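# Slot the cart parcel upright into the desk row

## Task

Take the parcel that sits on the cart and set it on the desk in the empty space in the row of three parcels. It must line up with the row and stand with the arrows printed on its sides pointing upward. The three parcels already on the desk must stay where they are and stay upright; a slight shift is acceptable. Release the parcel and move the robot away from it. The robot must not tip over or finish leaning. The result only counts if everything stays in place without the robot holding it.

## Robot and tools

ROBOT. A Rainbow Robotics RB-Y1: a base with two drive wheels and two rear casters, 0.66 m long and 0.58 m wide, front edge 0.10 m ahead of the drive axle. On top is a torso (a leg folding at ankle, knee and hip, then a chest), a head with a camera, and two 7-joint arms, each ending in a parallel gripper with a wrist camera. Cameras: head_camera, left_wrist_camera, right_wrist_camera.

FRAMES. Base frame: origin on the floor halfway between the drive wheels, x ahead, y to the left, z up. The results report chest, left_hand and right_hand in this frame. A hand point is the spot between its finger pads; the fingers extend along the hand's -z axis and close along its x axis. Reported hand positions are approximate, worse when the arm is stretched far. base_odometry is relative to where the base started, computed only from wheel rotation (wheel slip shows up as travel); heading grows to the left, range -3.142 to 3.142.

execute_actions. Arguments: "actions", a list holding zero or one action, and "cameras", a list of camera names (or "all"; null/omitted gives all, [] gives none). An empty list only reports state and images. An action may contain:
- "base": exactly one relative move measured from the base's current position: {"translate_m": d}, metres straight ahead (negative backs up), -3 to 3; or {"rotate_rad": d}, a turn in place, positive = counter-clockwise seen from above, -3.2 to 3.2. No sideways motion.
- "joints": a dictionary of absolute targets keyed by joint name, radians except the grippers, which take the gap between pads in metres.
- "speeds": caps for that action only: translate_m 0.05-0.4 m/s, rotate_rad 0.1-1.509 rad/s (defaults are the maxima). A base move needing over 8.667 s is rejected.
- "min_time_s": 0.1-8, the shortest duration for every arm and head motion in the action.
All motions begin together. One action runs at most 15 s. An unknown key or out-of-range number rejects the whole call with no motion. Joints you omit may keep driving toward earlier targets.

JOINTS (range; meaning of positive). torso_squat_rad 0 to 1.2, lowers the level chest; torso_shift_rad -0.3 to 0.6, hips forward; torso_pitch_rad -0.2 to 1.4, chest bows forward; torso_yaw_rad -1.5 to 1.5, chest turns left. Combined torso rules: squat+shift <= 1.52; squat-shift+pitch <= 1.57; shift+0.5 pitch-0.4 squat <= 0.7; shift+0.3 pitch-0.5 squat <= 0.39; breaking one leaves the torso short and off_target. Arms (left_ and right_ prefixes): shoulder_pitch_rad -2.356 to 2.356, 0 hanging, negative raises the arm forward; left_shoulder_roll_rad 0 to 3.141, positive raises it sideways left; right_shoulder_roll_rad -3.141 to 0, negative raises it sideways right; shoulder_yaw_rad -2.094 to 2.094, positive swings a bent forearm left (both arms); elbow_rad -2.617 to 0.01, 0 straight, negative bends; forearm_roll_rad -3.141 to 3.141 and hand_roll_rad -2.705 to 2.705, positive counter-clockwise from above on a hanging arm (both arms); wrist_pitch_rad -1.57 to 1.919, negative tips the hand forward; gripper_m 0 to 0.1. head_pan_rad -0.523 to 0.523 (left positive, relative to chest); head_tilt_rad -0.35 to 1.57 (down positive). Tolerances: ±0.02 rad, grippers ±0.004 m. Top speeds: arm joints 1 rad/s (forearm_roll, wrist_pitch, hand_roll 1.5), head 1.5, squat and pitch 0.3, shift 0.15, yaw 0.6, grippers 0.1 m/s.

GRASPING. Command an opening at least 0.005 m narrower than the object; the resulting off_target is expected. Each arm carries up to 3 kg; heavy loads far ahead of the drive wheels can tip the robot forward with nothing stopping it.

RESULTS. base_status and joint_status tell how each motion ended: done (for the base: the wheels turned the full amount, slip or not); off_target (stopped short, may still push); limit_stop_at_<name> (a built-in limit); contact_stop (arm or torso met hard resistance); time_out; stopped_with_arm (torso halted because an arm hit); limit_stop_at_own_body (halted just before touching the robot's own body, nothing pressing; move arm and torso apart); not_followed with a "joint command not followed" line and usually a "cause:" line (arm targets rejected to prevent self or arm-to-arm collision; grippers still move; the rejected targets may be retried each action until replaced). contact_stop, time_out and stopped_with_arm halt the whole group (the four torso joints, or one arm's seven joints) and clear its targets. on_its_own lists parts not commanded this call; "held at" is a held target, not the position. A Motor temperatures line gives each arm's joints in joint_positions order; MOTOR HOT appears from 65 °C, and at 80 °C an OVER-TEMPERATURE FAULT brakes that arm (limit_stop_at_motor_heat) and skips the rest of the call. A joint reaching its torque limit (shoulders 66.5, elbow 34.2, wrist joints 23.7 N m, held weight included) freezes the robot for 10 s and skips the rest of the call; resend targets afterwards. After any reported stop, remaining motion calls in that reply are skipped.

RECOVERY. If an arm or torso stopped and may be pressing, first back it off alone: arms, then torso. Exception: when both hands hold one object and the torso reports contact_stop on starting with nothing in the way, resend every arm joint (not grippers) at its reported joint_positions value, then the torso command.

CAUTIONS. The base keeps driving into furniture without stopping; the bent leg can reach past the base front, and a leg pressing on furniture can shove the robot backward unseen by odometry. Never let the arms strike or squeeze each other, grippers included. Avoid dropping, slamming or hard pushing; keep parcels upright.

OTHER TOOLS. wait(seconds 0-10): no new commands, returns state and images. zoom_image(camera, region [x0,y0,x1,y1] pixels from top-left, at most 504x504) enlarges part of that camera's latest full image. read_manual(section "licences") returns licence text only. finished_scene(scene: current scene number) ends the scene permanently and reports success; the next scene's task follows. Between replies the robot keeps its last command, and a base move is measured from the last reported state.

Each tool is called by a JSON object that holds its "api" and its "payload".

## Session

{"api": "execute_actions", "payload": {"actions": []}}

Scene clock: 0.00 s.
Motor temperatures (°C, as the motors report them): left_arm=[36 32 34 34 39 36 39] | right_arm=[31 34 34 35 39 37 35]
base_odometry: x=+0.000 y=+0.000 heading=+0.000 (m, m, rad; odometry frame)
base_status: not commanded
joint_positions: torso_squat_rad=+0.350 torso_shift_rad=+0.000 torso_pitch_rad=+0.000 torso_yaw_rad=-0.001 left_shoulder_pitch_rad=+0.031 left_shoulder_roll_rad=+0.037 left_shoulder_yaw_rad=-0.018 left_elbow_rad=-0.232 left_forearm_roll_rad=-0.051 left_wrist_pitch_rad=-0.008 left_hand_roll_rad=+0.022 left_gripper_m=+0.100 right_shoulder_pitch_rad=+0.017 right_shoulder_roll_rad=-0.008 right_shoulder_yaw_rad=-0.005 right_elbow_rad=-0.171 right_forearm_roll_rad=-0.010 right_wrist_pitch_rad=+0.024 right_hand_roll_rad=-0.038 right_gripper_m=+0.101 head_pan_rad=+0.000 head_tilt_rad=+0.400
joint_status: not commanded
chest: x=-0.2279 y=+0.0010 z=+1.2476 quat_wxyz=(+1.000, -0.001, +0.000, +0.000) (m; base frame)
left_hand: x=-0.1358 y=+0.2469 z=+0.5685 quat_wxyz=(+0.994, +0.018, -0.104, -0.021) (m; base frame)
right_hand: x=-0.1624 y=-0.2270 z=+0.5652 quat_wxyz=(+0.997, -0.004, -0.065, -0.029) (m; base frame)
pictures: head_camera, left_wrist_camera, right_wrist_camera
Images, in order (width x height): head_camera 896x504, left_wrist_camera 644x364, right_wrist_camera 644x364.

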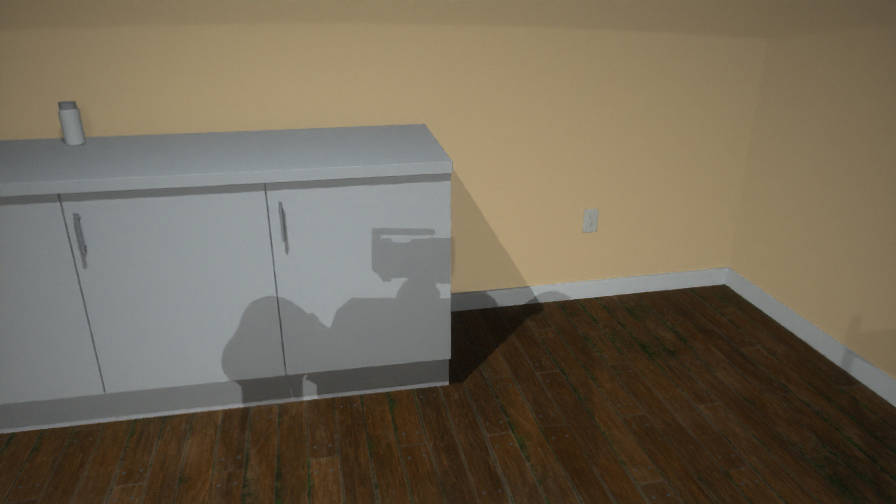

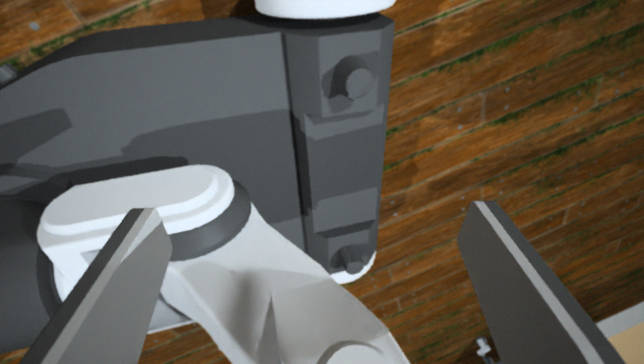

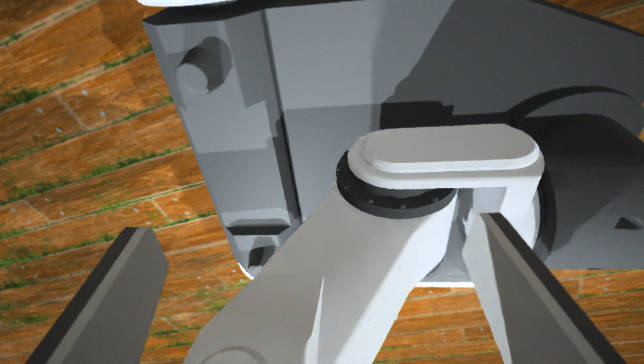

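{"api": "execute_actions", "payload": {"actions": [{"base":{"rotate_rad":-1.3},"joints":{"head_pan_rad":-0.3}}], "cameras": ["head_camera"]}}

Scene clock: 6.93 s.
Motor temperatures (°C, as the motors report them): left_arm=[36 32 34 34 39 36 39] | right_arm=[31 34 34 35 39 37 35]
base_odometry: x=+0.000 y=+0.000 heading=-1.299 (m, m, rad; odometry frame)
base_status: done
joint_positions: torso_squat_rad=+0.350 torso_shift_rad=+0.000 torso_pitch_rad=+0.000 torso_yaw_rad=-0.001 left_shoulder_pitch_rad=+0.031 left_shoulder_roll_rad=+0.037 left_shoulder_yaw_rad=-0.018 left_elbow_rad=-0.232 left_forearm_roll_rad=-0.051 left_wrist_pitch_rad=-0.008 left_hand_roll_rad=+0.022 left_gripper_m=+0.100 right_shoulder_pitch_rad=+0.017 right_shoulder_roll_rad=-0.008 right_shoulder_yaw_rad=-0.005 right_elbow_rad=-0.171 right_forearm_roll_rad=-0.010 right_wrist_pitch_rad=+0.024 right_hand_roll_rad=-0.038 right_gripper_m=+0.101 head_pan_rad=-0.300 head_tilt_rad=+0.400
joint_status: all done
chest: x=-0.2279 y=+0.0010 z=+1.2476 quat_wxyz=(+1.000, -0.001, +0.000, +0.000) (m; base frame)
left_hand: x=-0.1358 y=+0.2469 z=+0.5685 quat_wxyz=(+0.994, +0.018, -0.104, -0.021) (m; base frame)
right_hand: x=-0.1624 y=-0.2270 z=+0.5652 quat_wxyz=(+0.997, -0.004, -0.065, -0.029) (m; base frame)
pictures: head_camera
Images, in order (width x height): head_camera 896x504.

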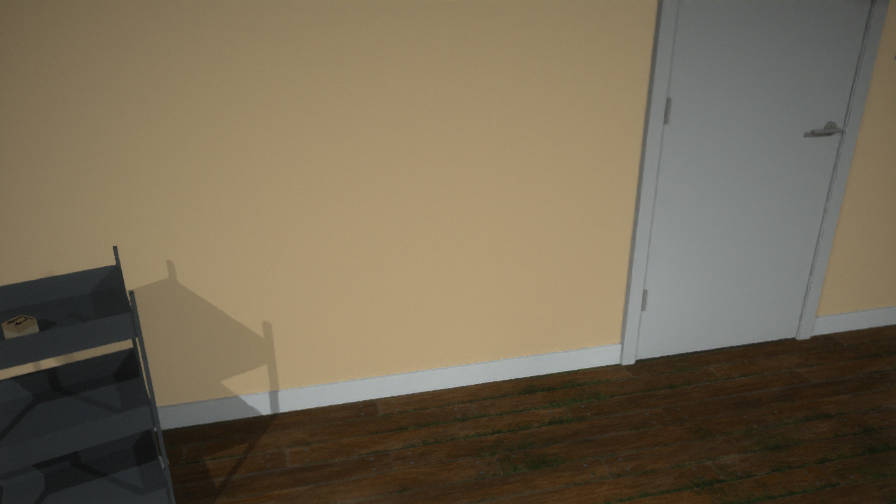

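{"api": "execute_actions", "payload": {"actions": [{"joints":{"head_pan_rad":0.4,"head_tilt_rad":0.6}}], "cameras": ["head_camera"]}}

{"api": "zoom_image", "payload": {"camera": "head_camera", "region": [300,100,620,300]}}

Scene clock: 11.90 s.
Motor temperatures (°C, as the motors report them): left_arm=[36 32 34 34 39 36 39] | right_arm=[31 34 34 35 39 37 35]
base_odometry: x=+0.000 y=+0.000 heading=-1.299 (m, m, rad; odometry frame)
base_status: not commanded
joint_positions: torso_squat_rad=+0.350 torso_shift_rad=+0.000 torso_pitch_rad=+0.000 torso_yaw_rad=-0.001 left_shoulder_pitch_rad=+0.031 left_shoulder_roll_rad=+0.037 left_shoulder_yaw_rad=-0.018 left_elbow_rad=-0.232 left_forearm_roll_rad=-0.051 left_wrist_pitch_rad=-0.008 left_hand_roll_rad=+0.022 left_gripper_m=+0.100 right_shoulder_pitch_rad=+0.017 right_shoulder_roll_rad=-0.008 right_shoulder_yaw_rad=-0.005 right_elbow_rad=-0.171 right_forearm_roll_rad=-0.010 right_wrist_pitch_rad=+0.024 right_hand_roll_rad=-0.038 right_gripper_m=+0.101 head_pan_rad=+0.400 head_tilt_rad=+0.600
joint_status: all done
chest: x=-0.2279 y=+0.0010 z=+1.2476 quat_wxyz=(+1.000, -0.001, +0.000, +0.000) (m; base frame)
left_hand: x=-0.1358 y=+0.2469 z=+0.5685 quat_wxyz=(+0.994, +0.018, -0.104, -0.021) (m; base frame)
right_hand: x=-0.1624 y=-0.2270 z=+0.5652 quat_wxyz=(+0.997, -0.004, -0.065, -0.029) (m; base frame)
pictures: head_camera
Images, in order (width x height): head_camera 896x504.

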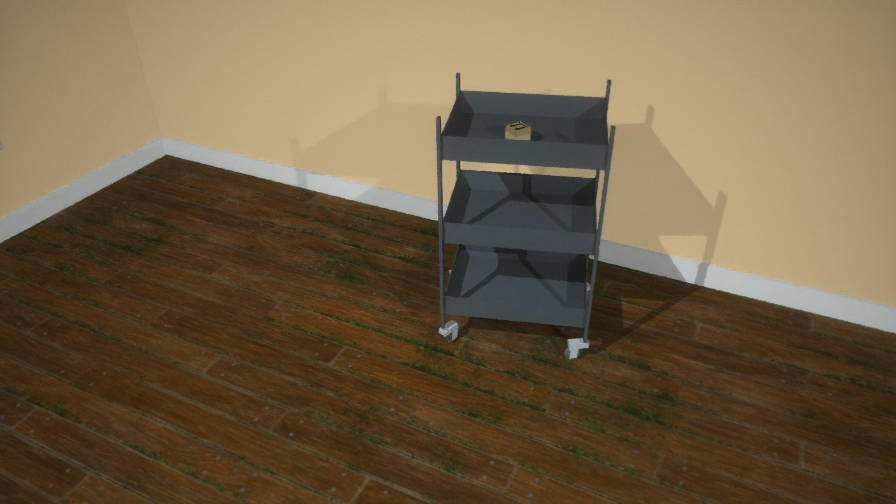

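Region (300, 100, 620, 300) of head_camera's 896x504 image, scaled by 1.575, with more detail than that image has; it fills the top 315 rows of this view, and the rest is white.

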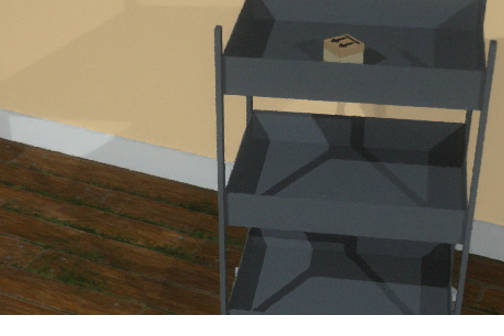

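{"api": "execute_actions", "payload": {"actions": [{"base":{"rotate_rad":0.22}}], "cameras": []}}

{"api": "execute_actions", "payload": {"actions": [{"base":{"translate_m":1.0},"joints":{"head_pan_rad":0.0,"head_tilt_rad":0.8}}], "cameras": ["head_camera"]}}

Scene clock: 24.50 s.
Motor temperatures (°C, as the motors report them): left_arm=[36 32 34 34 39 36 39] | right_arm=[31 34 34 35 39 37 35]
base_odometry: x=+0.000 y=+0.000 heading=-1.080 (m, m, rad; odometry frame)
base_status: done
joint_positions: torso_squat_rad=+0.350 torso_shift_rad=+0.000 torso_pitch_rad=+0.000 torso_yaw_rad=-0.001 left_shoulder_pitch_rad=+0.031 left_shoulder_roll_rad=+0.037 left_shoulder_yaw_rad=-0.018 left_elbow_rad=-0.232 left_forearm_roll_rad=-0.051 left_wrist_pitch_rad=-0.008 left_hand_roll_rad=+0.022 left_gripper_m=+0.100 right_shoulder_pitch_rad=+0.017 right_shoulder_roll_rad=-0.008 right_shoulder_yaw_rad=-0.005 right_elbow_rad=-0.171 right_forearm_roll_rad=-0.010 right_wrist_pitch_rad=+0.024 right_hand_roll_rad=-0.038 right_gripper_m=+0.101 head_pan_rad=+0.400 head_tilt_rad=+0.600
joint_status: not commanded
chest: x=-0.2279 y=+0.0010 z=+1.2476 quat_wxyz=(+1.000, -0.001, +0.000, +0.000) (m; base frame)
left_hand: x=-0.1358 y=+0.2468 z=+0.5685 quat_wxyz=(+0.994, +0.018, -0.104, -0.021) (m; base frame)
right_hand: x=-0.1624 y=-0.2270 z=+0.5652 quat_wxyz=(+0.997, -0.004, -0.065, -0.029) (m; base frame)
pictures: none
No camera images: the call's "cameras" was empty. Leave "cameras" out to get every camera's image.

Scene clock: 28.43 s.
Motor temperatures (°C, as the motors report them): left_arm=[36 32 34 34 39 36 39] | right_arm=[31 34 34 35 39 37 35]
base_odometry: x=+0.471 y=-0.883 heading=-1.081 (m, m, rad; odometry frame)
base_status: done
joint_positions: torso_squat_rad=+0.350 torso_shift_rad=+0.000 torso_pitch_rad=+0.000 torso_yaw_rad=-0.001 left_shoulder_pitch_rad=+0.031 left_shoulder_roll_rad=+0.037 left_shoulder_yaw_rad=-0.018 left_elbow_rad=-0.232 left_forearm_roll_rad=-0.051 left_wrist_pitch_rad=-0.008 left_hand_roll_rad=+0.022 left_gripper_m=+0.100 right_shoulder_pitch_rad=+0.017 right_shoulder_roll_rad=-0.008 right_shoulder_yaw_rad=-0.005 right_elbow_rad=-0.171 right_forearm_roll_rad=-0.010 right_wrist_pitch_rad=+0.024 right_hand_roll_rad=-0.038 right_gripper_m=+0.101 head_pan_rad=+0.000 head_tilt_rad=+0.800
joint_status: all done
chest: x=-0.2278 y=+0.0010 z=+1.2476 quat_wxyz=(+1.000, -0.001, +0.000, +0.000) (m; base frame)
left_hand: x=-0.1357 y=+0.2468 z=+0.5685 quat_wxyz=(+0.994, +0.018, -0.104, -0.021) (m; base frame)
right_hand: x=-0.1623 y=-0.2270 z=+0.5652 quat_wxyz=(+0.997, -0.004, -0.065, -0.029) (m; base frame)
pictures: head_camera
Images, in order (width x height): head_camera 896x504.

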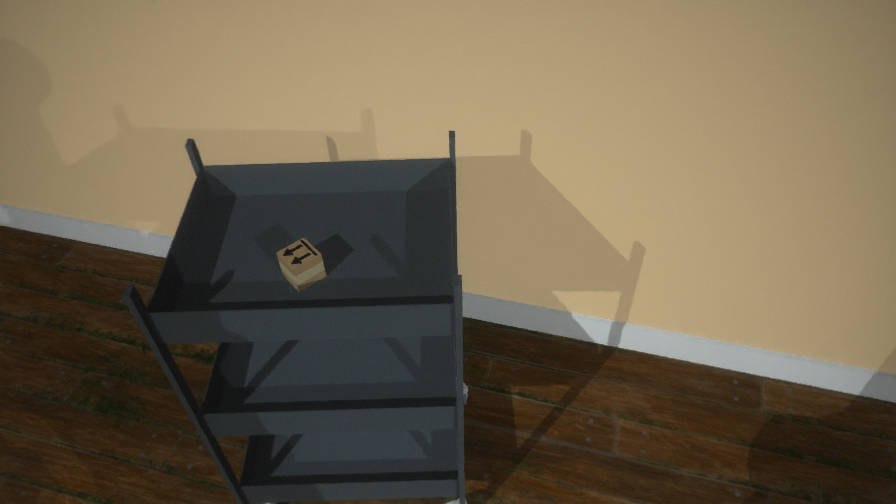

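{"api": "execute_actions", "payload": {"actions": [{"joints":{"torso_squat_rad":0.15,"torso_shift_rad":0.12,"left_shoulder_pitch_rad":-0.7,"left_shoulder_roll_rad":0.349,"left_shoulder_yaw_rad":0,"left_elbow_rad":-0.4,"left_forearm_roll_rad":1.167,"left_wrist_pitch_rad":1.014,"left_hand_roll_rad":-0.03,"head_tilt_rad":0.9,"head_pan_rad":0.2}}], "cameras": ["head_camera"]}}

{"api": "execute_actions", "payload": {"actions": [{"base":{"translate_m":0.06}}], "cameras": ["head_camera","left_wrist_camera"]}}

Scene clock: 61.97 s.
Motor temperatures (°C, as the motors report them): left_arm=[36 32 34 34 39 36 39] | right_arm=[31 34 34 35 39 37 35]
base_odometry: x=+0.471 y=-0.883 heading=-1.081 (m, m, rad; odometry frame)
base_status: not commanded
joint_positions: torso_squat_rad=+0.150 torso_shift_rad=+0.120 torso_pitch_rad=+0.001 torso_yaw_rad=-0.001 left_shoulder_pitch_rad=-0.700 left_shoulder_roll_rad=+0.349 left_shoulder_yaw_rad=+0.000 left_elbow_rad=-0.400 left_forearm_roll_rad=+1.167 left_wrist_pitch_rad=+1.014 left_hand_roll_rad=-0.030 left_gripper_m=+0.100 right_shoulder_pitch_rad=+0.017 right_shoulder_roll_rad=-0.008 right_shoulder_yaw_rad=-0.005 right_elbow_rad=-0.171 right_forearm_roll_rad=-0.010 right_wrist_pitch_rad=+0.024 right_hand_roll_rad=-0.038 right_gripper_m=+0.101 head_pan_rad=+0.200 head_tilt_rad=+0.900
joint_status: all done
chest: x=-0.1449 y=+0.0010 z=+1.2771 quat_wxyz=(+1.000, -0.001, +0.000, +0.000) (m; base frame)
left_hand: x=+0.3445 y=+0.2078 z=+0.8642 quat_wxyz=(+0.908, -0.327, -0.087, +0.247) (m; base frame)
right_hand: x=-0.0796 y=-0.2270 z=+0.5947 quat_wxyz=(+0.997, -0.004, -0.065, -0.029) (m; base frame)
pictures: head_camera
Images, in order (width x height): head_camera 896x504.

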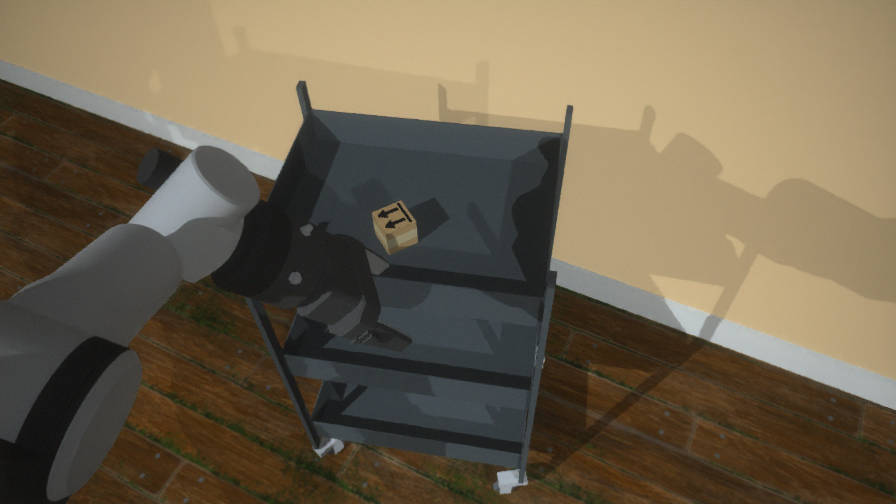

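Scene clock: 63.27 s.
Motor temperatures (°C, as the motors report them): left_arm=[36 32 34 34 39 36 39] | right_arm=[31 34 34 35 39 37 35]
base_odometry: x=+0.499 y=-0.936 heading=-1.082 (m, m, rad; odometry frame)
base_status: done
joint_positions: torso_squat_rad=+0.150 torso_shift_rad=+0.120 torso_pitch_rad=+0.000 torso_yaw_rad=-0.001 left_shoulder_pitch_rad=-0.700 left_shoulder_roll_rad=+0.349 left_shoulder_yaw_rad=+0.000 left_elbow_rad=-0.400 left_forearm_roll_rad=+1.167 left_wrist_pitch_rad=+1.014 left_hand_roll_rad=-0.030 left_gripper_m=+0.100 right_shoulder_pitch_rad=+0.017 right_shoulder_roll_rad=-0.008 right_shoulder_yaw_rad=-0.005 right_elbow_rad=-0.171 right_forearm_roll_rad=-0.010 right_wrist_pitch_rad=+0.024 right_hand_roll_rad=-0.038 right_gripper_m=+0.101 head_pan_rad=+0.200 head_tilt_rad=+0.900
joint_status: not commanded
chest: x=-0.1450 y=+0.0010 z=+1.2771 quat_wxyz=(+1.000, -0.001, +0.000, +0.000) (m; base frame)
left_hand: x=+0.3443 y=+0.2078 z=+0.8641 quat_wxyz=(+0.908, -0.327, -0.087, +0.247) (m; base frame)
right_hand: x=-0.0796 y=-0.2270 z=+0.5947 quat_wxyz=(+0.997, -0.004, -0.065, -0.029) (m; base frame)
pictures: head_camera, left_wrist_camera
Images, in order (width x height): head_camera 896x504, left_wrist_camera 644x364.

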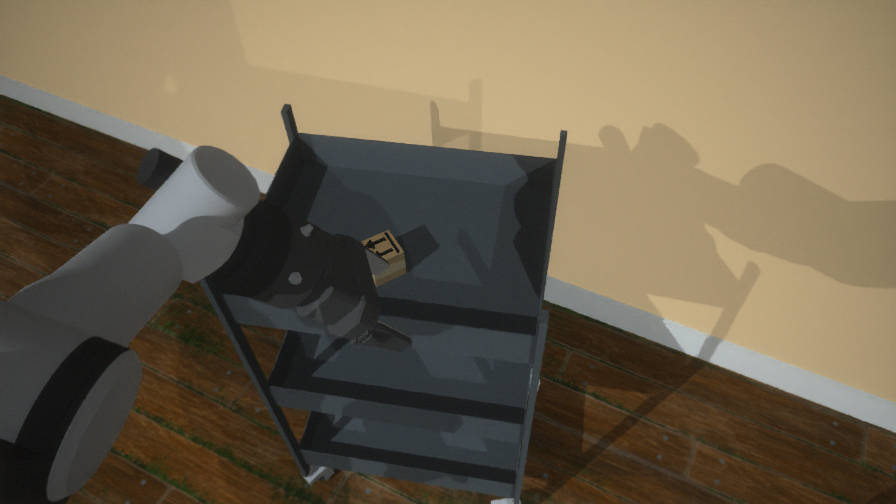

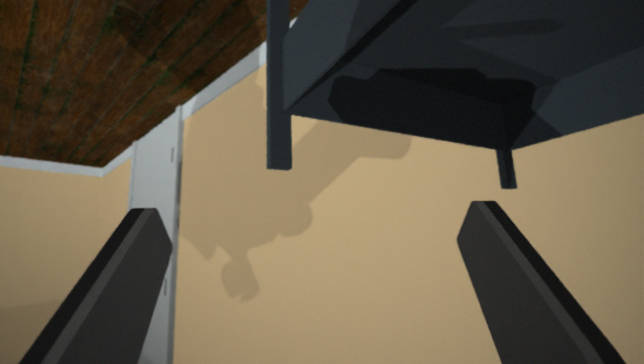

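{"api": "execute_actions", "payload": {"actions": [{"base":{"translate_m":0.16}}], "cameras": ["head_camera","left_wrist_camera"]}}

{"api": "execute_actions", "payload": {"actions": [{"joints":{"torso_squat_rad":0.42,"head_tilt_rad":1.0}}], "cameras": ["head_camera","left_wrist_camera"]}}

Scene clock: 77.27 s.
Motor temperatures (°C, as the motors report them): left_arm=[37 32 34 34 39 36 39] | right_arm=[31 34 34 35 39 37 35]
base_odometry: x=+0.574 y=-1.077 heading=-1.083 (m, m, rad; odometry frame)
base_status: done
joint_positions: torso_squat_rad=+0.150 torso_shift_rad=+0.120 torso_pitch_rad=+0.000 torso_yaw_rad=-0.001 left_shoulder_pitch_rad=-0.700 left_shoulder_roll_rad=+0.349 left_shoulder_yaw_rad=+0.000 left_elbow_rad=-0.400 left_forearm_roll_rad=+1.167 left_wrist_pitch_rad=+1.014 left_hand_roll_rad=-0.030 left_gripper_m=+0.100 right_shoulder_pitch_rad=+0.016 right_shoulder_roll_rad=-0.008 right_shoulder_yaw_rad=-0.005 right_elbow_rad=-0.171 right_forearm_roll_rad=-0.010 right_wrist_pitch_rad=+0.024 right_hand_roll_rad=-0.038 right_gripper_m=+0.101 head_pan_rad=+0.200 head_tilt_rad=+0.900
joint_status: not commanded
chest: x=-0.1449 y=+0.0010 z=+1.2771 quat_wxyz=(+1.000, -0.001, +0.000, +0.000) (m; base frame)
left_hand: x=+0.3443 y=+0.2078 z=+0.8640 quat_wxyz=(+0.908, -0.327, -0.087, +0.247) (m; base frame)
right_hand: x=-0.0796 y=-0.2270 z=+0.5947 quat_wxyz=(+0.997, -0.004, -0.065, -0.029) (m; base frame)
pictures: head_camera, left_wrist_camera
Images, in order (width x height): head_camera 896x504, left_wrist_camera 644x364.

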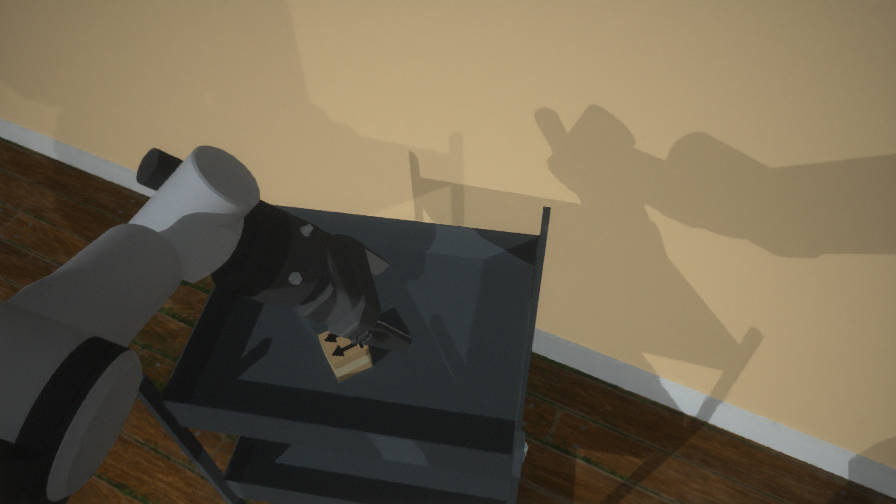

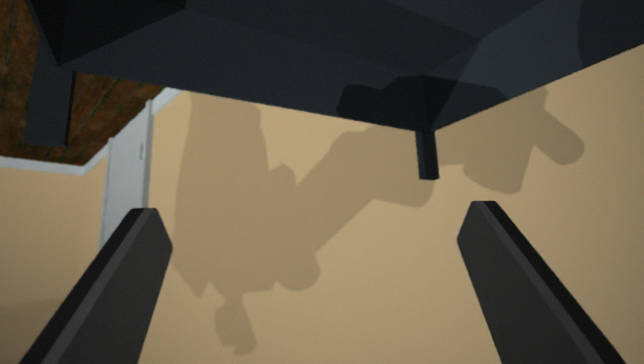

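Scene clock: 79.00 s.
Motor temperatures (°C, as the motors report them): left_arm=[37 32 34 34 39 36 39] | right_arm=[31 34 34 35 39 37 35]
base_odometry: x=+0.574 y=-1.077 heading=-1.083 (m, m, rad; odometry frame)
base_status: not commanded
joint_positions: torso_squat_rad=+0.420 torso_shift_rad=+0.120 torso_pitch_rad=+0.000 torso_yaw_rad=-0.001 left_shoulder_pitch_rad=-0.700 left_shoulder_roll_rad=+0.349 left_shoulder_yaw_rad=+0.000 left_elbow_rad=-0.400 left_forearm_roll_rad=+1.167 left_wrist_pitch_rad=+1.014 left_hand_roll_rad=-0.030 left_gripper_m=+0.100 right_shoulder_pitch_rad=+0.016 right_shoulder_roll_rad=-0.008 right_shoulder_yaw_rad=-0.005 right_elbow_rad=-0.171 right_forearm_roll_rad=-0.010 right_wrist_pitch_rad=+0.024 right_hand_roll_rad=-0.038 right_gripper_m=+0.101 head_pan_rad=+0.200 head_tilt_rad=+1.000
joint_status: all done
chest: x=-0.1515 y=+0.0010 z=+1.2245 quat_wxyz=(+1.000, -0.001, +0.000, +0.000) (m; base frame)
left_hand: x=+0.3379 y=+0.2078 z=+0.8117 quat_wxyz=(+0.908, -0.327, -0.087, +0.247) (m; base frame)
right_hand: x=-0.0858 y=-0.2270 z=+0.5421 quat_wxyz=(+0.997, -0.004, -0.066, -0.029) (m; base frame)
pictures: head_camera, left_wrist_camera
Images, in order (width x height): head_camera 896x504, left_wrist_camera 644x364.

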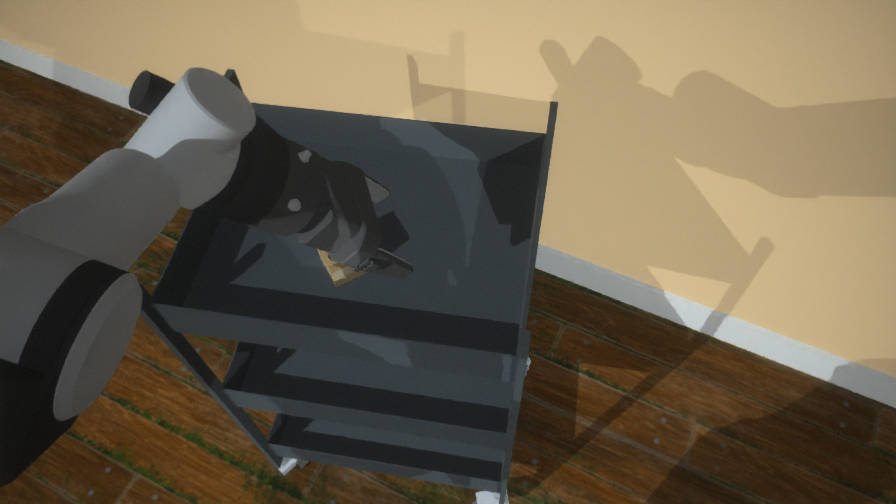

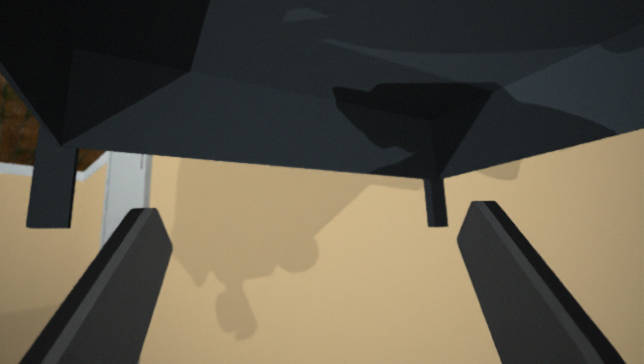

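{"api": "execute_actions", "payload": {"actions": [{"joints":{"torso_yaw_rad":0.12}}], "cameras": ["head_camera","left_wrist_camera"]}}

{"api": "execute_actions", "payload": {"actions": [{"joints":{"torso_squat_rad":0.52}}], "cameras": ["head_camera","left_wrist_camera"]}}

Scene clock: 85.47 s.
Motor temperatures (°C, as the motors report them): left_arm=[37 32 34 34 39 36 39] | right_arm=[31 34 34 35 39 37 35]
base_odometry: x=+0.574 y=-1.077 heading=-1.083 (m, m, rad; odometry frame)
base_status: not commanded
joint_positions: torso_squat_rad=+0.420 torso_shift_rad=+0.120 torso_pitch_rad=+0.000 torso_yaw_rad=+0.120 left_shoulder_pitch_rad=-0.700 left_shoulder_roll_rad=+0.349 left_shoulder_yaw_rad=+0.000 left_elbow_rad=-0.400 left_forearm_roll_rad=+1.167 left_wrist_pitch_rad=+1.014 left_hand_roll_rad=-0.030 left_gripper_m=+0.100 right_shoulder_pitch_rad=+0.017 right_shoulder_roll_rad=-0.008 right_shoulder_yaw_rad=-0.005 right_elbow_rad=-0.171 right_forearm_roll_rad=-0.010 right_wrist_pitch_rad=+0.024 right_hand_roll_rad=-0.038 right_gripper_m=+0.101 head_pan_rad=+0.200 head_tilt_rad=+1.000
joint_status: all done
chest: x=-0.1515 y=+0.0010 z=+1.2245 quat_wxyz=(+0.998, -0.001, +0.000, +0.060) (m; base frame)
left_hand: x=+0.3094 y=+0.2652 z=+0.8115 quat_wxyz=(+0.892, -0.321, -0.106, +0.301) (m; base frame)
right_hand: x=-0.0591 y=-0.2175 z=+0.5421 quat_wxyz=(+0.997, +0.000, -0.066, +0.031) (m; base frame)
pictures: head_camera, left_wrist_camera
Images, in order (width x height): head_camera 896x504, left_wrist_camera 644x364.

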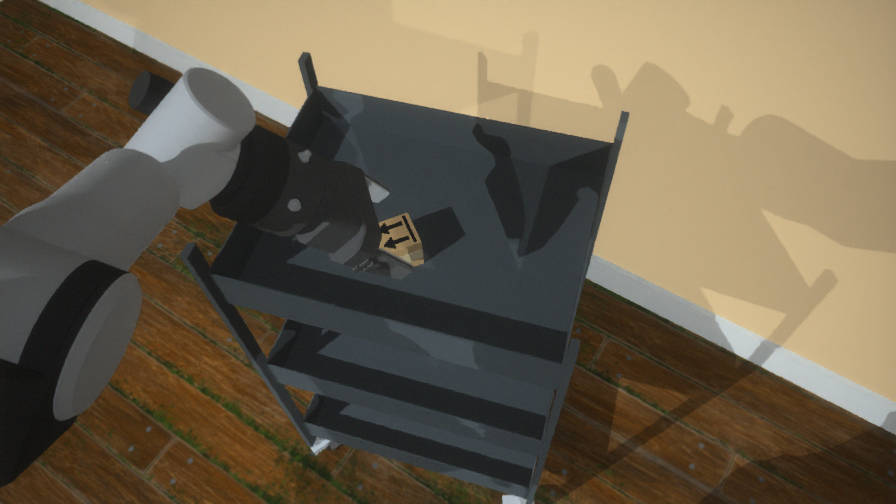

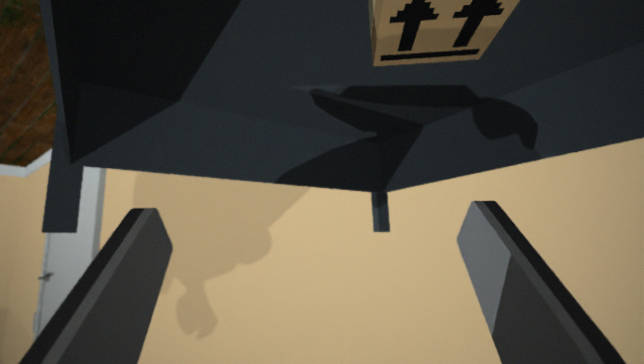

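Scene clock: 86.57 s.
Motor temperatures (°C, as the motors report them): left_arm=[37 32 34 34 39 36 39] | right_arm=[31 34 34 35 39 37 35]
base_odometry: x=+0.574 y=-1.077 heading=-1.083 (m, m, rad; odometry frame)
base_status: not commanded
joint_positions: torso_squat_rad=+0.520 torso_shift_rad=+0.120 torso_pitch_rad=+0.000 torso_yaw_rad=+0.120 left_shoulder_pitch_rad=-0.700 left_shoulder_roll_rad=+0.349 left_shoulder_yaw_rad=+0.000 left_elbow_rad=-0.400 left_forearm_roll_rad=+1.167 left_wrist_pitch_rad=+1.014 left_hand_roll_rad=-0.030 left_gripper_m=+0.100 right_shoulder_pitch_rad=+0.017 right_shoulder_roll_rad=-0.008 right_shoulder_yaw_rad=-0.005 right_elbow_rad=-0.171 right_forearm_roll_rad=-0.010 right_wrist_pitch_rad=+0.024 right_hand_roll_rad=-0.038 right_gripper_m=+0.101 head_pan_rad=+0.200 head_tilt_rad=+1.000
joint_status: all done
chest: x=-0.1553 y=+0.0009 z=+1.1930 quat_wxyz=(+0.998, -0.001, +0.000, +0.060) (m; base frame)
left_hand: x=+0.3056 y=+0.2652 z=+0.7801 quat_wxyz=(+0.892, -0.321, -0.106, +0.301) (m; base frame)
right_hand: x=-0.0629 y=-0.2175 z=+0.5106 quat_wxyz=(+0.997, +0.000, -0.066, +0.031) (m; base frame)
pictures: head_camera, left_wrist_camera
Images, in order (width x height): head_camera 896x504, left_wrist_camera 644x364.

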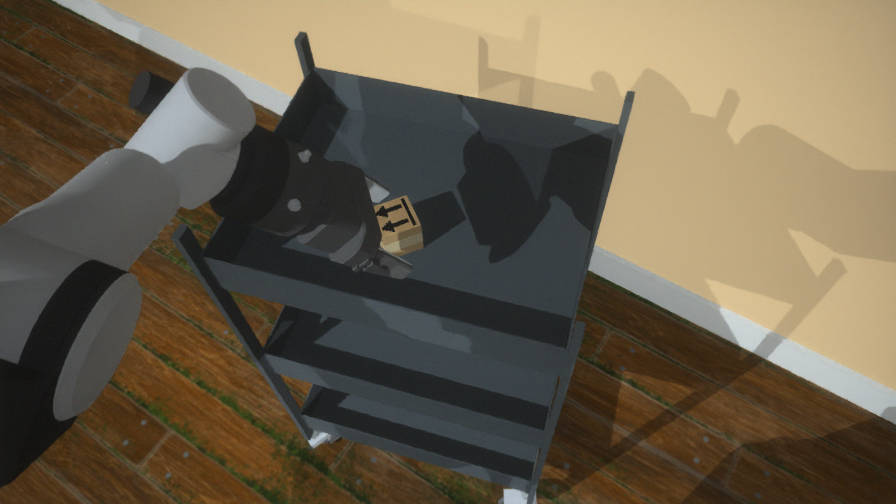

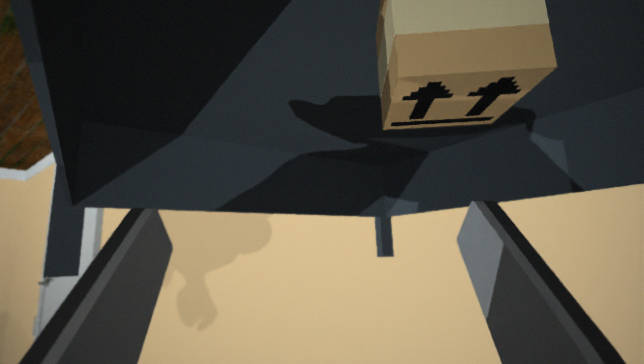

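{"api": "execute_actions", "payload": {"actions": [{"base":{"translate_m":0.063},"joints":{"torso_yaw_rad":0.14}}], "cameras": []}}

{"api": "execute_actions", "payload": {"actions": [{"joints":{"torso_squat_rad":0.66}}], "cameras": ["head_camera","left_wrist_camera"]}}

Scene clock: 95.57 s.
Motor temperatures (°C, as the motors report them): left_arm=[37 32 34 34 39 36 39] | right_arm=[31 34 34 35 39 37 35]
base_odometry: x=+0.603 y=-1.133 heading=-1.084 (m, m, rad; odometry frame)
base_status: done
joint_positions: torso_squat_rad=+0.520 torso_shift_rad=+0.120 torso_pitch_rad=+0.000 torso_yaw_rad=+0.140 left_shoulder_pitch_rad=-0.700 left_shoulder_roll_rad=+0.349 left_shoulder_yaw_rad=+0.000 left_elbow_rad=-0.400 left_forearm_roll_rad=+1.167 left_wrist_pitch_rad=+1.014 left_hand_roll_rad=-0.030 left_gripper_m=+0.100 right_shoulder_pitch_rad=+0.017 right_shoulder_roll_rad=-0.008 right_shoulder_yaw_rad=-0.005 right_elbow_rad=-0.171 right_forearm_roll_rad=-0.010 right_wrist_pitch_rad=+0.024 right_hand_roll_rad=-0.038 right_gripper_m=+0.101 head_pan_rad=+0.200 head_tilt_rad=+1.000
joint_status: all done
chest: x=-0.1551 y=+0.0009 z=+1.1930 quat_wxyz=(+0.998, -0.001, +0.000, +0.070) (m; base frame)
left_hand: x=+0.3002 y=+0.2743 z=+0.7799 quat_wxyz=(+0.889, -0.320, -0.109, +0.310) (m; base frame)
right_hand: x=-0.0585 y=-0.2156 z=+0.5106 quat_wxyz=(+0.997, +0.001, -0.065, +0.041) (m; base frame)
pictures: none
No camera images: the call's "cameras" was empty. Leave "cameras" out to get every camera's image.

Scene clock: 96.83 s.
Motor temperatures (°C, as the motors report them): left_arm=[37 32 34 34 39 36 39] | right_arm=[31 34 34 35 39 37 35]
base_odometry: x=+0.603 y=-1.132 heading=-1.084 (m, m, rad; odometry frame)
base_status: not commanded
joint_positions: torso_squat_rad=+0.660 torso_shift_rad=+0.120 torso_pitch_rad=+0.000 torso_yaw_rad=+0.140 left_shoulder_pitch_rad=-0.700 left_shoulder_roll_rad=+0.349 left_shoulder_yaw_rad=+0.000 left_elbow_rad=-0.400 left_forearm_roll_rad=+1.167 left_wrist_pitch_rad=+1.014 left_hand_roll_rad=-0.030 left_gripper_m=+0.100 right_shoulder_pitch_rad=+0.017 right_shoulder_roll_rad=-0.008 right_shoulder_yaw_rad=-0.005 right_elbow_rad=-0.171 right_forearm_roll_rad=-0.010 right_wrist_pitch_rad=+0.024 right_hand_roll_rad=-0.038 right_gripper_m=+0.101 head_pan_rad=+0.200 head_tilt_rad=+1.000
joint_status: all done
chest: x=-0.1618 y=+0.0009 z=+1.1390 quat_wxyz=(+0.998, -0.001, +0.000, +0.070) (m; base frame)
left_hand: x=+0.2937 y=+0.2743 z=+0.7260 quat_wxyz=(+0.889, -0.320, -0.110, +0.310) (m; base frame)
right_hand: x=-0.0650 y=-0.2157 z=+0.4566 quat_wxyz=(+0.997, +0.001, -0.066, +0.041) (m; base frame)
pictures: head_camera, left_wrist_camera
Images, in order (width x height): head_camera 896x504, left_wrist_camera 644x364.

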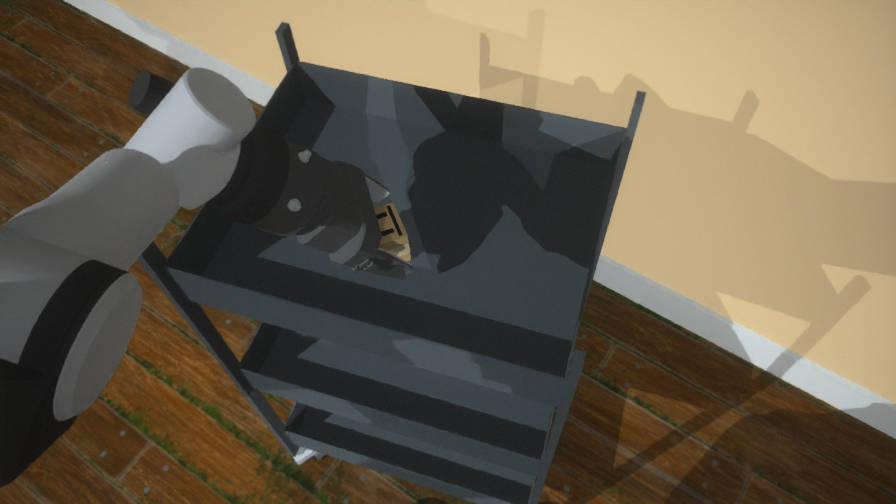

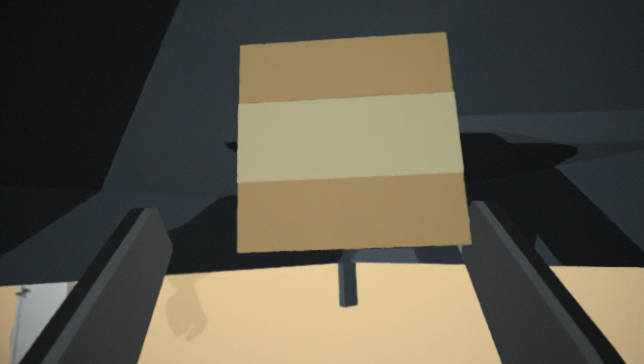

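Top is at camera level; lower 2.5 cm.

{"api": "execute_actions", "payload": {"actions": [{"base":{"translate_m":0.01},"joints":{"torso_squat_rad":0.715}}], "cameras": []}}

{"api": "execute_actions", "payload": {"actions": [{"joints":{"left_gripper_m":0.04}}], "cameras": ["left_wrist_camera"]}}

{"api": "execute_actions", "payload": {"actions": [{"joints":{"torso_squat_rad":0.15,"head_tilt_rad":0.4,"head_pan_rad":0.5}}], "cameras": ["left_wrist_camera"]}}

{"api": "execute_actions", "payload": {"actions": [{"base":{"translate_m":-0.5},"joints":{"torso_yaw_rad":0}}], "cameras": []}}

{"api": "execute_actions", "payload": {"actions": [{"base":{"rotate_rad":2.6}}], "cameras": ["head_camera","left_wrist_camera"]}}

Scene clock: 111.67 s.
Motor temperatures (°C, as the motors report them): left_arm=[37 32 34 34 39 36 39] | right_arm=[31 34 34 35 39 37 35]
base_odometry: x=+0.608 y=-1.141 heading=-1.084 (m, m, rad; odometry frame)
base_status: done
joint_positions: torso_squat_rad=+0.715 torso_shift_rad=+0.120 torso_pitch_rad=+0.000 torso_yaw_rad=+0.140 left_shoulder_pitch_rad=-0.700 left_shoulder_roll_rad=+0.349 left_shoulder_yaw_rad=+0.000 left_elbow_rad=-0.400 left_forearm_roll_rad=+1.167 left_wrist_pitch_rad=+1.014 left_hand_roll_rad=-0.030 left_gripper_m=+0.100 right_shoulder_pitch_rad=+0.017 right_shoulder_roll_rad=-0.008 right_shoulder_yaw_rad=-0.005 right_elbow_rad=-0.171 right_forearm_roll_rad=-0.010 right_wrist_pitch_rad=+0.024 right_hand_roll_rad=-0.038 right_gripper_m=+0.101 head_pan_rad=+0.200 head_tilt_rad=+1.000
joint_status: all done
chest: x=-0.1647 y=+0.0009 z=+1.1147 quat_wxyz=(+0.998, -0.001, +0.000, +0.070) (m; base frame)
left_hand: x=+0.2907 y=+0.2743 z=+0.7017 quat_wxyz=(+0.889, -0.320, -0.110, +0.310) (m; base frame)
right_hand: x=-0.0679 y=-0.2157 z=+0.4323 quat_wxyz=(+0.997, +0.001, -0.066, +0.041) (m; base frame)
pictures: none
No camera images: the call's "cameras" was empty. Leave "cameras" out to get every camera's image.

Scene clock: 112.73 s.
Motor temperatures (°C, as the motors report them): left_arm=[37 32 34 34 39 36 39] | right_arm=[31 34 34 35 39 37 35]
base_odometry: x=+0.608 y=-1.141 heading=-1.084 (m, m, rad; odometry frame)
base_status: not commanded
joint_positions: torso_squat_rad=+0.715 torso_shift_rad=+0.120 torso_pitch_rad=+0.000 torso_yaw_rad=+0.140 left_shoulder_pitch_rad=-0.700 left_shoulder_roll_rad=+0.349 left_shoulder_yaw_rad=+0.000 left_elbow_rad=-0.400 left_forearm_roll_rad=+1.167 left_wrist_pitch_rad=+1.014 left_hand_roll_rad=-0.030 left_gripper_m=+0.050 right_shoulder_pitch_rad=+0.017 right_shoulder_roll_rad=-0.008 right_shoulder_yaw_rad=-0.005 right_elbow_rad=-0.171 right_forearm_roll_rad=-0.010 right_wrist_pitch_rad=+0.024 right_hand_roll_rad=-0.038 right_gripper_m=+0.101 head_pan_rad=+0.200 head_tilt_rad=+1.000
joint_status: left_gripper_m off_target (ended at +0.050, target +0.040)
chest: x=-0.1647 y=+0.0009 z=+1.1147 quat_wxyz=(+0.998, -0.001, +0.000, +0.070) (m; base frame)
left_hand: x=+0.2907 y=+0.2743 z=+0.7017 quat_wxyz=(+0.889, -0.320, -0.110, +0.310) (m; base frame)
right_hand: x=-0.0679 y=-0.2157 z=+0.4323 quat_wxyz=(+0.997, +0.001, -0.066, +0.041) (m; base frame)
pictures: left_wrist_camera
Images, in order (width x height): left_wrist_camera 644x364.

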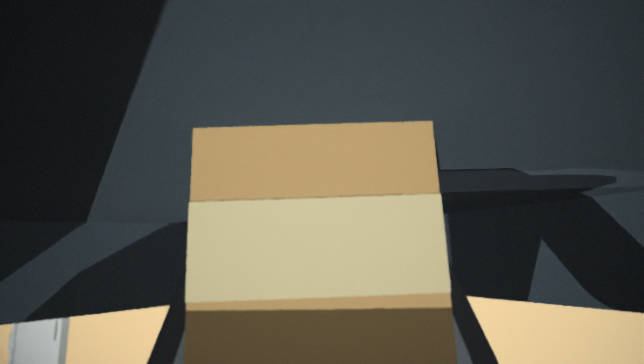

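Scene clock: 115.53 s.
Motor temperatures (°C, as the motors report them): left_arm=[37 32 34 34 39 36 39] | right_arm=[31 34 34 35 39 37 35]
base_odometry: x=+0.608 y=-1.141 heading=-1.084 (m, m, rad; odometry frame)
base_status: not commanded
joint_positions: torso_squat_rad=+0.150 torso_shift_rad=+0.120 torso_pitch_rad=+0.000 torso_yaw_rad=+0.140 left_shoulder_pitch_rad=-0.700 left_shoulder_roll_rad=+0.349 left_shoulder_yaw_rad=+0.000 left_elbow_rad=-0.400 left_forearm_roll_rad=+1.167 left_wrist_pitch_rad=+1.014 left_hand_roll_rad=-0.030 left_gripper_m=+0.050 right_shoulder_pitch_rad=+0.017 right_shoulder_roll_rad=-0.008 right_shoulder_yaw_rad=-0.005 right_elbow_rad=-0.171 right_forearm_roll_rad=-0.010 right_wrist_pitch_rad=+0.024 right_hand_roll_rad=-0.038 right_gripper_m=+0.101 head_pan_rad=+0.500 head_tilt_rad=+0.400
joint_status: all done
chest: x=-0.1449 y=+0.0010 z=+1.2771 quat_wxyz=(+0.998, -0.001, +0.000, +0.070) (m; base frame)
left_hand: x=+0.3104 y=+0.2744 z=+0.8639 quat_wxyz=(+0.889, -0.320, -0.109, +0.310) (m; base frame)
right_hand: x=-0.0484 y=-0.2155 z=+0.5946 quat_wxyz=(+0.997, +0.001, -0.065, +0.041) (m; base frame)
pictures: left_wrist_camera
Images, in order (width x height): left_wrist_camera 644x364.

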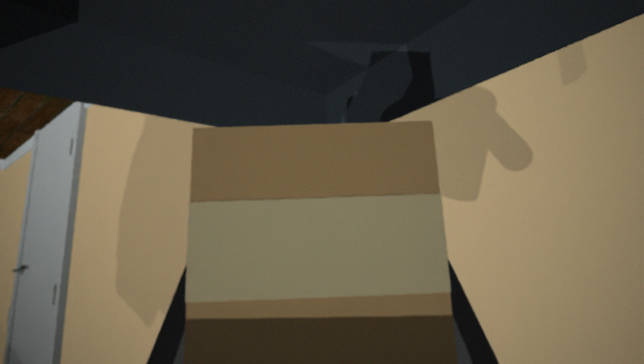

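Scene clock: 118.67 s.
Motor temperatures (°C, as the motors report them): left_arm=[37 32 34 34 39 36 39] | right_arm=[31 34 34 35 39 37 35]
base_odometry: x=+0.374 y=-0.699 heading=-1.085 (m, m, rad; odometry frame)
base_status: done
joint_positions: torso_squat_rad=+0.150 torso_shift_rad=+0.120 torso_pitch_rad=+0.000 torso_yaw_rad=+0.000 left_shoulder_pitch_rad=-0.700 left_shoulder_roll_rad=+0.349 left_shoulder_yaw_rad=+0.000 left_elbow_rad=-0.400 left_forearm_roll_rad=+1.167 left_wrist_pitch_rad=+1.014 left_hand_roll_rad=-0.030 left_gripper_m=+0.050 right_shoulder_pitch_rad=+0.017 right_shoulder_roll_rad=-0.008 right_shoulder_yaw_rad=-0.005 right_elbow_rad=-0.171 right_forearm_roll_rad=-0.010 right_wrist_pitch_rad=+0.024 right_hand_roll_rad=-0.038 right_gripper_m=+0.101 head_pan_rad=+0.500 head_tilt_rad=+0.400
joint_status: all done
chest: x=-0.1451 y=+0.0010 z=+1.2771 quat_wxyz=(+1.000, -0.001, +0.000, +0.000) (m; base frame)
left_hand: x=+0.3441 y=+0.2081 z=+0.8641 quat_wxyz=(+0.908, -0.327, -0.087, +0.247) (m; base frame)
right_hand: x=-0.0796 y=-0.2269 z=+0.5947 quat_wxyz=(+0.997, -0.003, -0.065, -0.029) (m; base frame)
pictures: none
No camera images: the call's "cameras" was empty. Leave "cameras" out to get every camera's image.

Scene clock: 123.57 s.
Motor temperatures (°C, as the motors report them): left_arm=[37 32 34 34 39 36 39] | right_arm=[31 34 34 35 39 37 35]
base_odometry: x=+0.374 y=-0.699 heading=+1.514 (m, m, rad; odometry frame)
base_status: done
joint_positions: torso_squat_rad=+0.150 torso_shift_rad=+0.120 torso_pitch_rad=+0.000 torso_yaw_rad=+0.000 left_shoulder_pitch_rad=-0.700 left_shoulder_roll_rad=+0.349 left_shoulder_yaw_rad=+0.000 left_elbow_rad=-0.400 left_forearm_roll_rad=+1.167 left_wrist_pitch_rad=+1.014 left_hand_roll_rad=-0.030 left_gripper_m=+0.050 right_shoulder_pitch_rad=+0.017 right_shoulder_roll_rad=-0.008 right_shoulder_yaw_rad=-0.005 right_elbow_rad=-0.171 right_forearm_roll_rad=-0.010 right_wrist_pitch_rad=+0.024 right_hand_roll_rad=-0.038 right_gripper_m=+0.101 head_pan_rad=+0.500 head_tilt_rad=+0.400
joint_status: not commanded
chest: x=-0.1451 y=+0.0010 z=+1.2771 quat_wxyz=(+1.000, -0.001, +0.000, +0.000) (m; base frame)
left_hand: x=+0.3441 y=+0.2082 z=+0.8641 quat_wxyz=(+0.908, -0.327, -0.087, +0.247) (m; base frame)
right_hand: x=-0.0796 y=-0.2269 z=+0.5947 quat_wxyz=(+0.997, -0.004, -0.065, -0.029) (m; base frame)
pictures: head_camera, left_wrist_camera
Images, in order (width x height): head_camera 896x504, left_wrist_camera 644x364.

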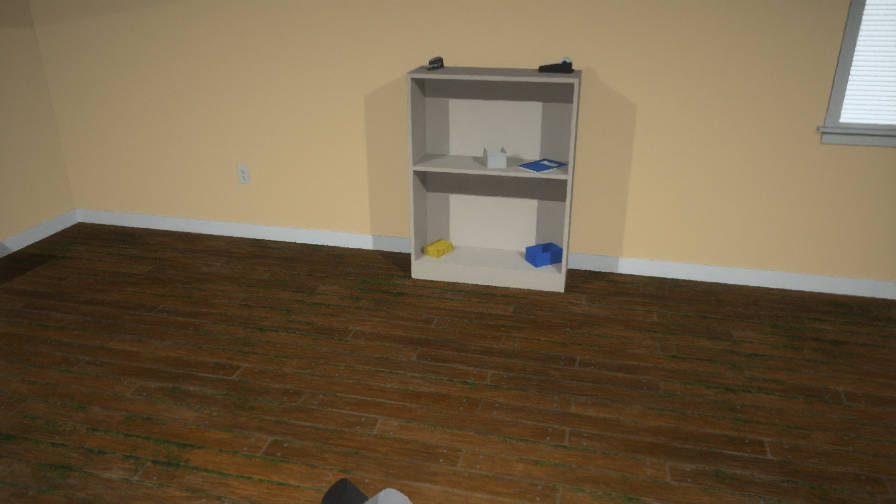

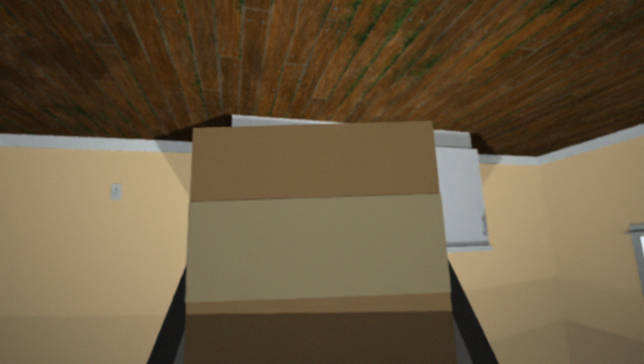

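{"api": "execute_actions", "payload": {"actions": [{"base":{"rotate_rad":1.4},"joints":{"head_pan_rad":0.2,"left_shoulder_pitch_rad":-0.4,"left_elbow_rad":-0.9,"left_forearm_roll_rad":0.531,"left_wrist_pitch_rad":0.447,"left_hand_roll_rad":-1.784},"min_time_s":3}], "cameras": ["head_camera"]}}

Scene clock: 134.43 s.
Motor temperatures (°C, as the motors report them): left_arm=[38 32 34 34 39 36 39] | right_arm=[31 34 34 35 39 37 35]
base_odometry: x=+0.374 y=-0.699 heading=+2.913 (m, m, rad; odometry frame)
base_status: done
joint_positions: torso_squat_rad=+0.150 torso_shift_rad=+0.120 torso_pitch_rad=+0.000 torso_yaw_rad=+0.000 left_shoulder_pitch_rad=-0.400 left_shoulder_roll_rad=+0.349 left_shoulder_yaw_rad=+0.000 left_elbow_rad=-0.900 left_forearm_roll_rad=+0.531 left_wrist_pitch_rad=+0.447 left_hand_roll_rad=-1.784 left_gripper_m=+0.050 right_shoulder_pitch_rad=+0.017 right_shoulder_roll_rad=-0.008 right_shoulder_yaw_rad=-0.005 right_elbow_rad=-0.171 right_forearm_roll_rad=-0.010 right_wrist_pitch_rad=+0.024 right_hand_roll_rad=-0.038 right_gripper_m=+0.101 head_pan_rad=+0.200 head_tilt_rad=+0.400
joint_status: all done
chest: x=-0.1451 y=+0.0010 z=+1.2771 quat_wxyz=(+1.000, -0.001, +0.000, +0.000) (m; base frame)
left_hand: x=+0.4066 y=+0.3368 z=+0.8891 quat_wxyz=(+0.641, +0.299, -0.301, -0.640) (m; base frame)
right_hand: x=-0.0796 y=-0.2269 z=+0.5947 quat_wxyz=(+0.997, -0.004, -0.065, -0.029) (m; base frame)
pictures: head_camera
Images, in order (width x height): head_camera 896x504.

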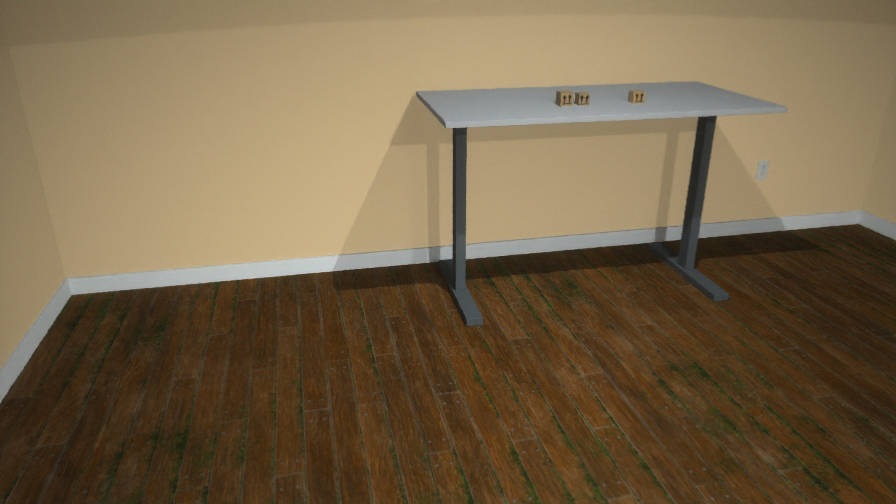

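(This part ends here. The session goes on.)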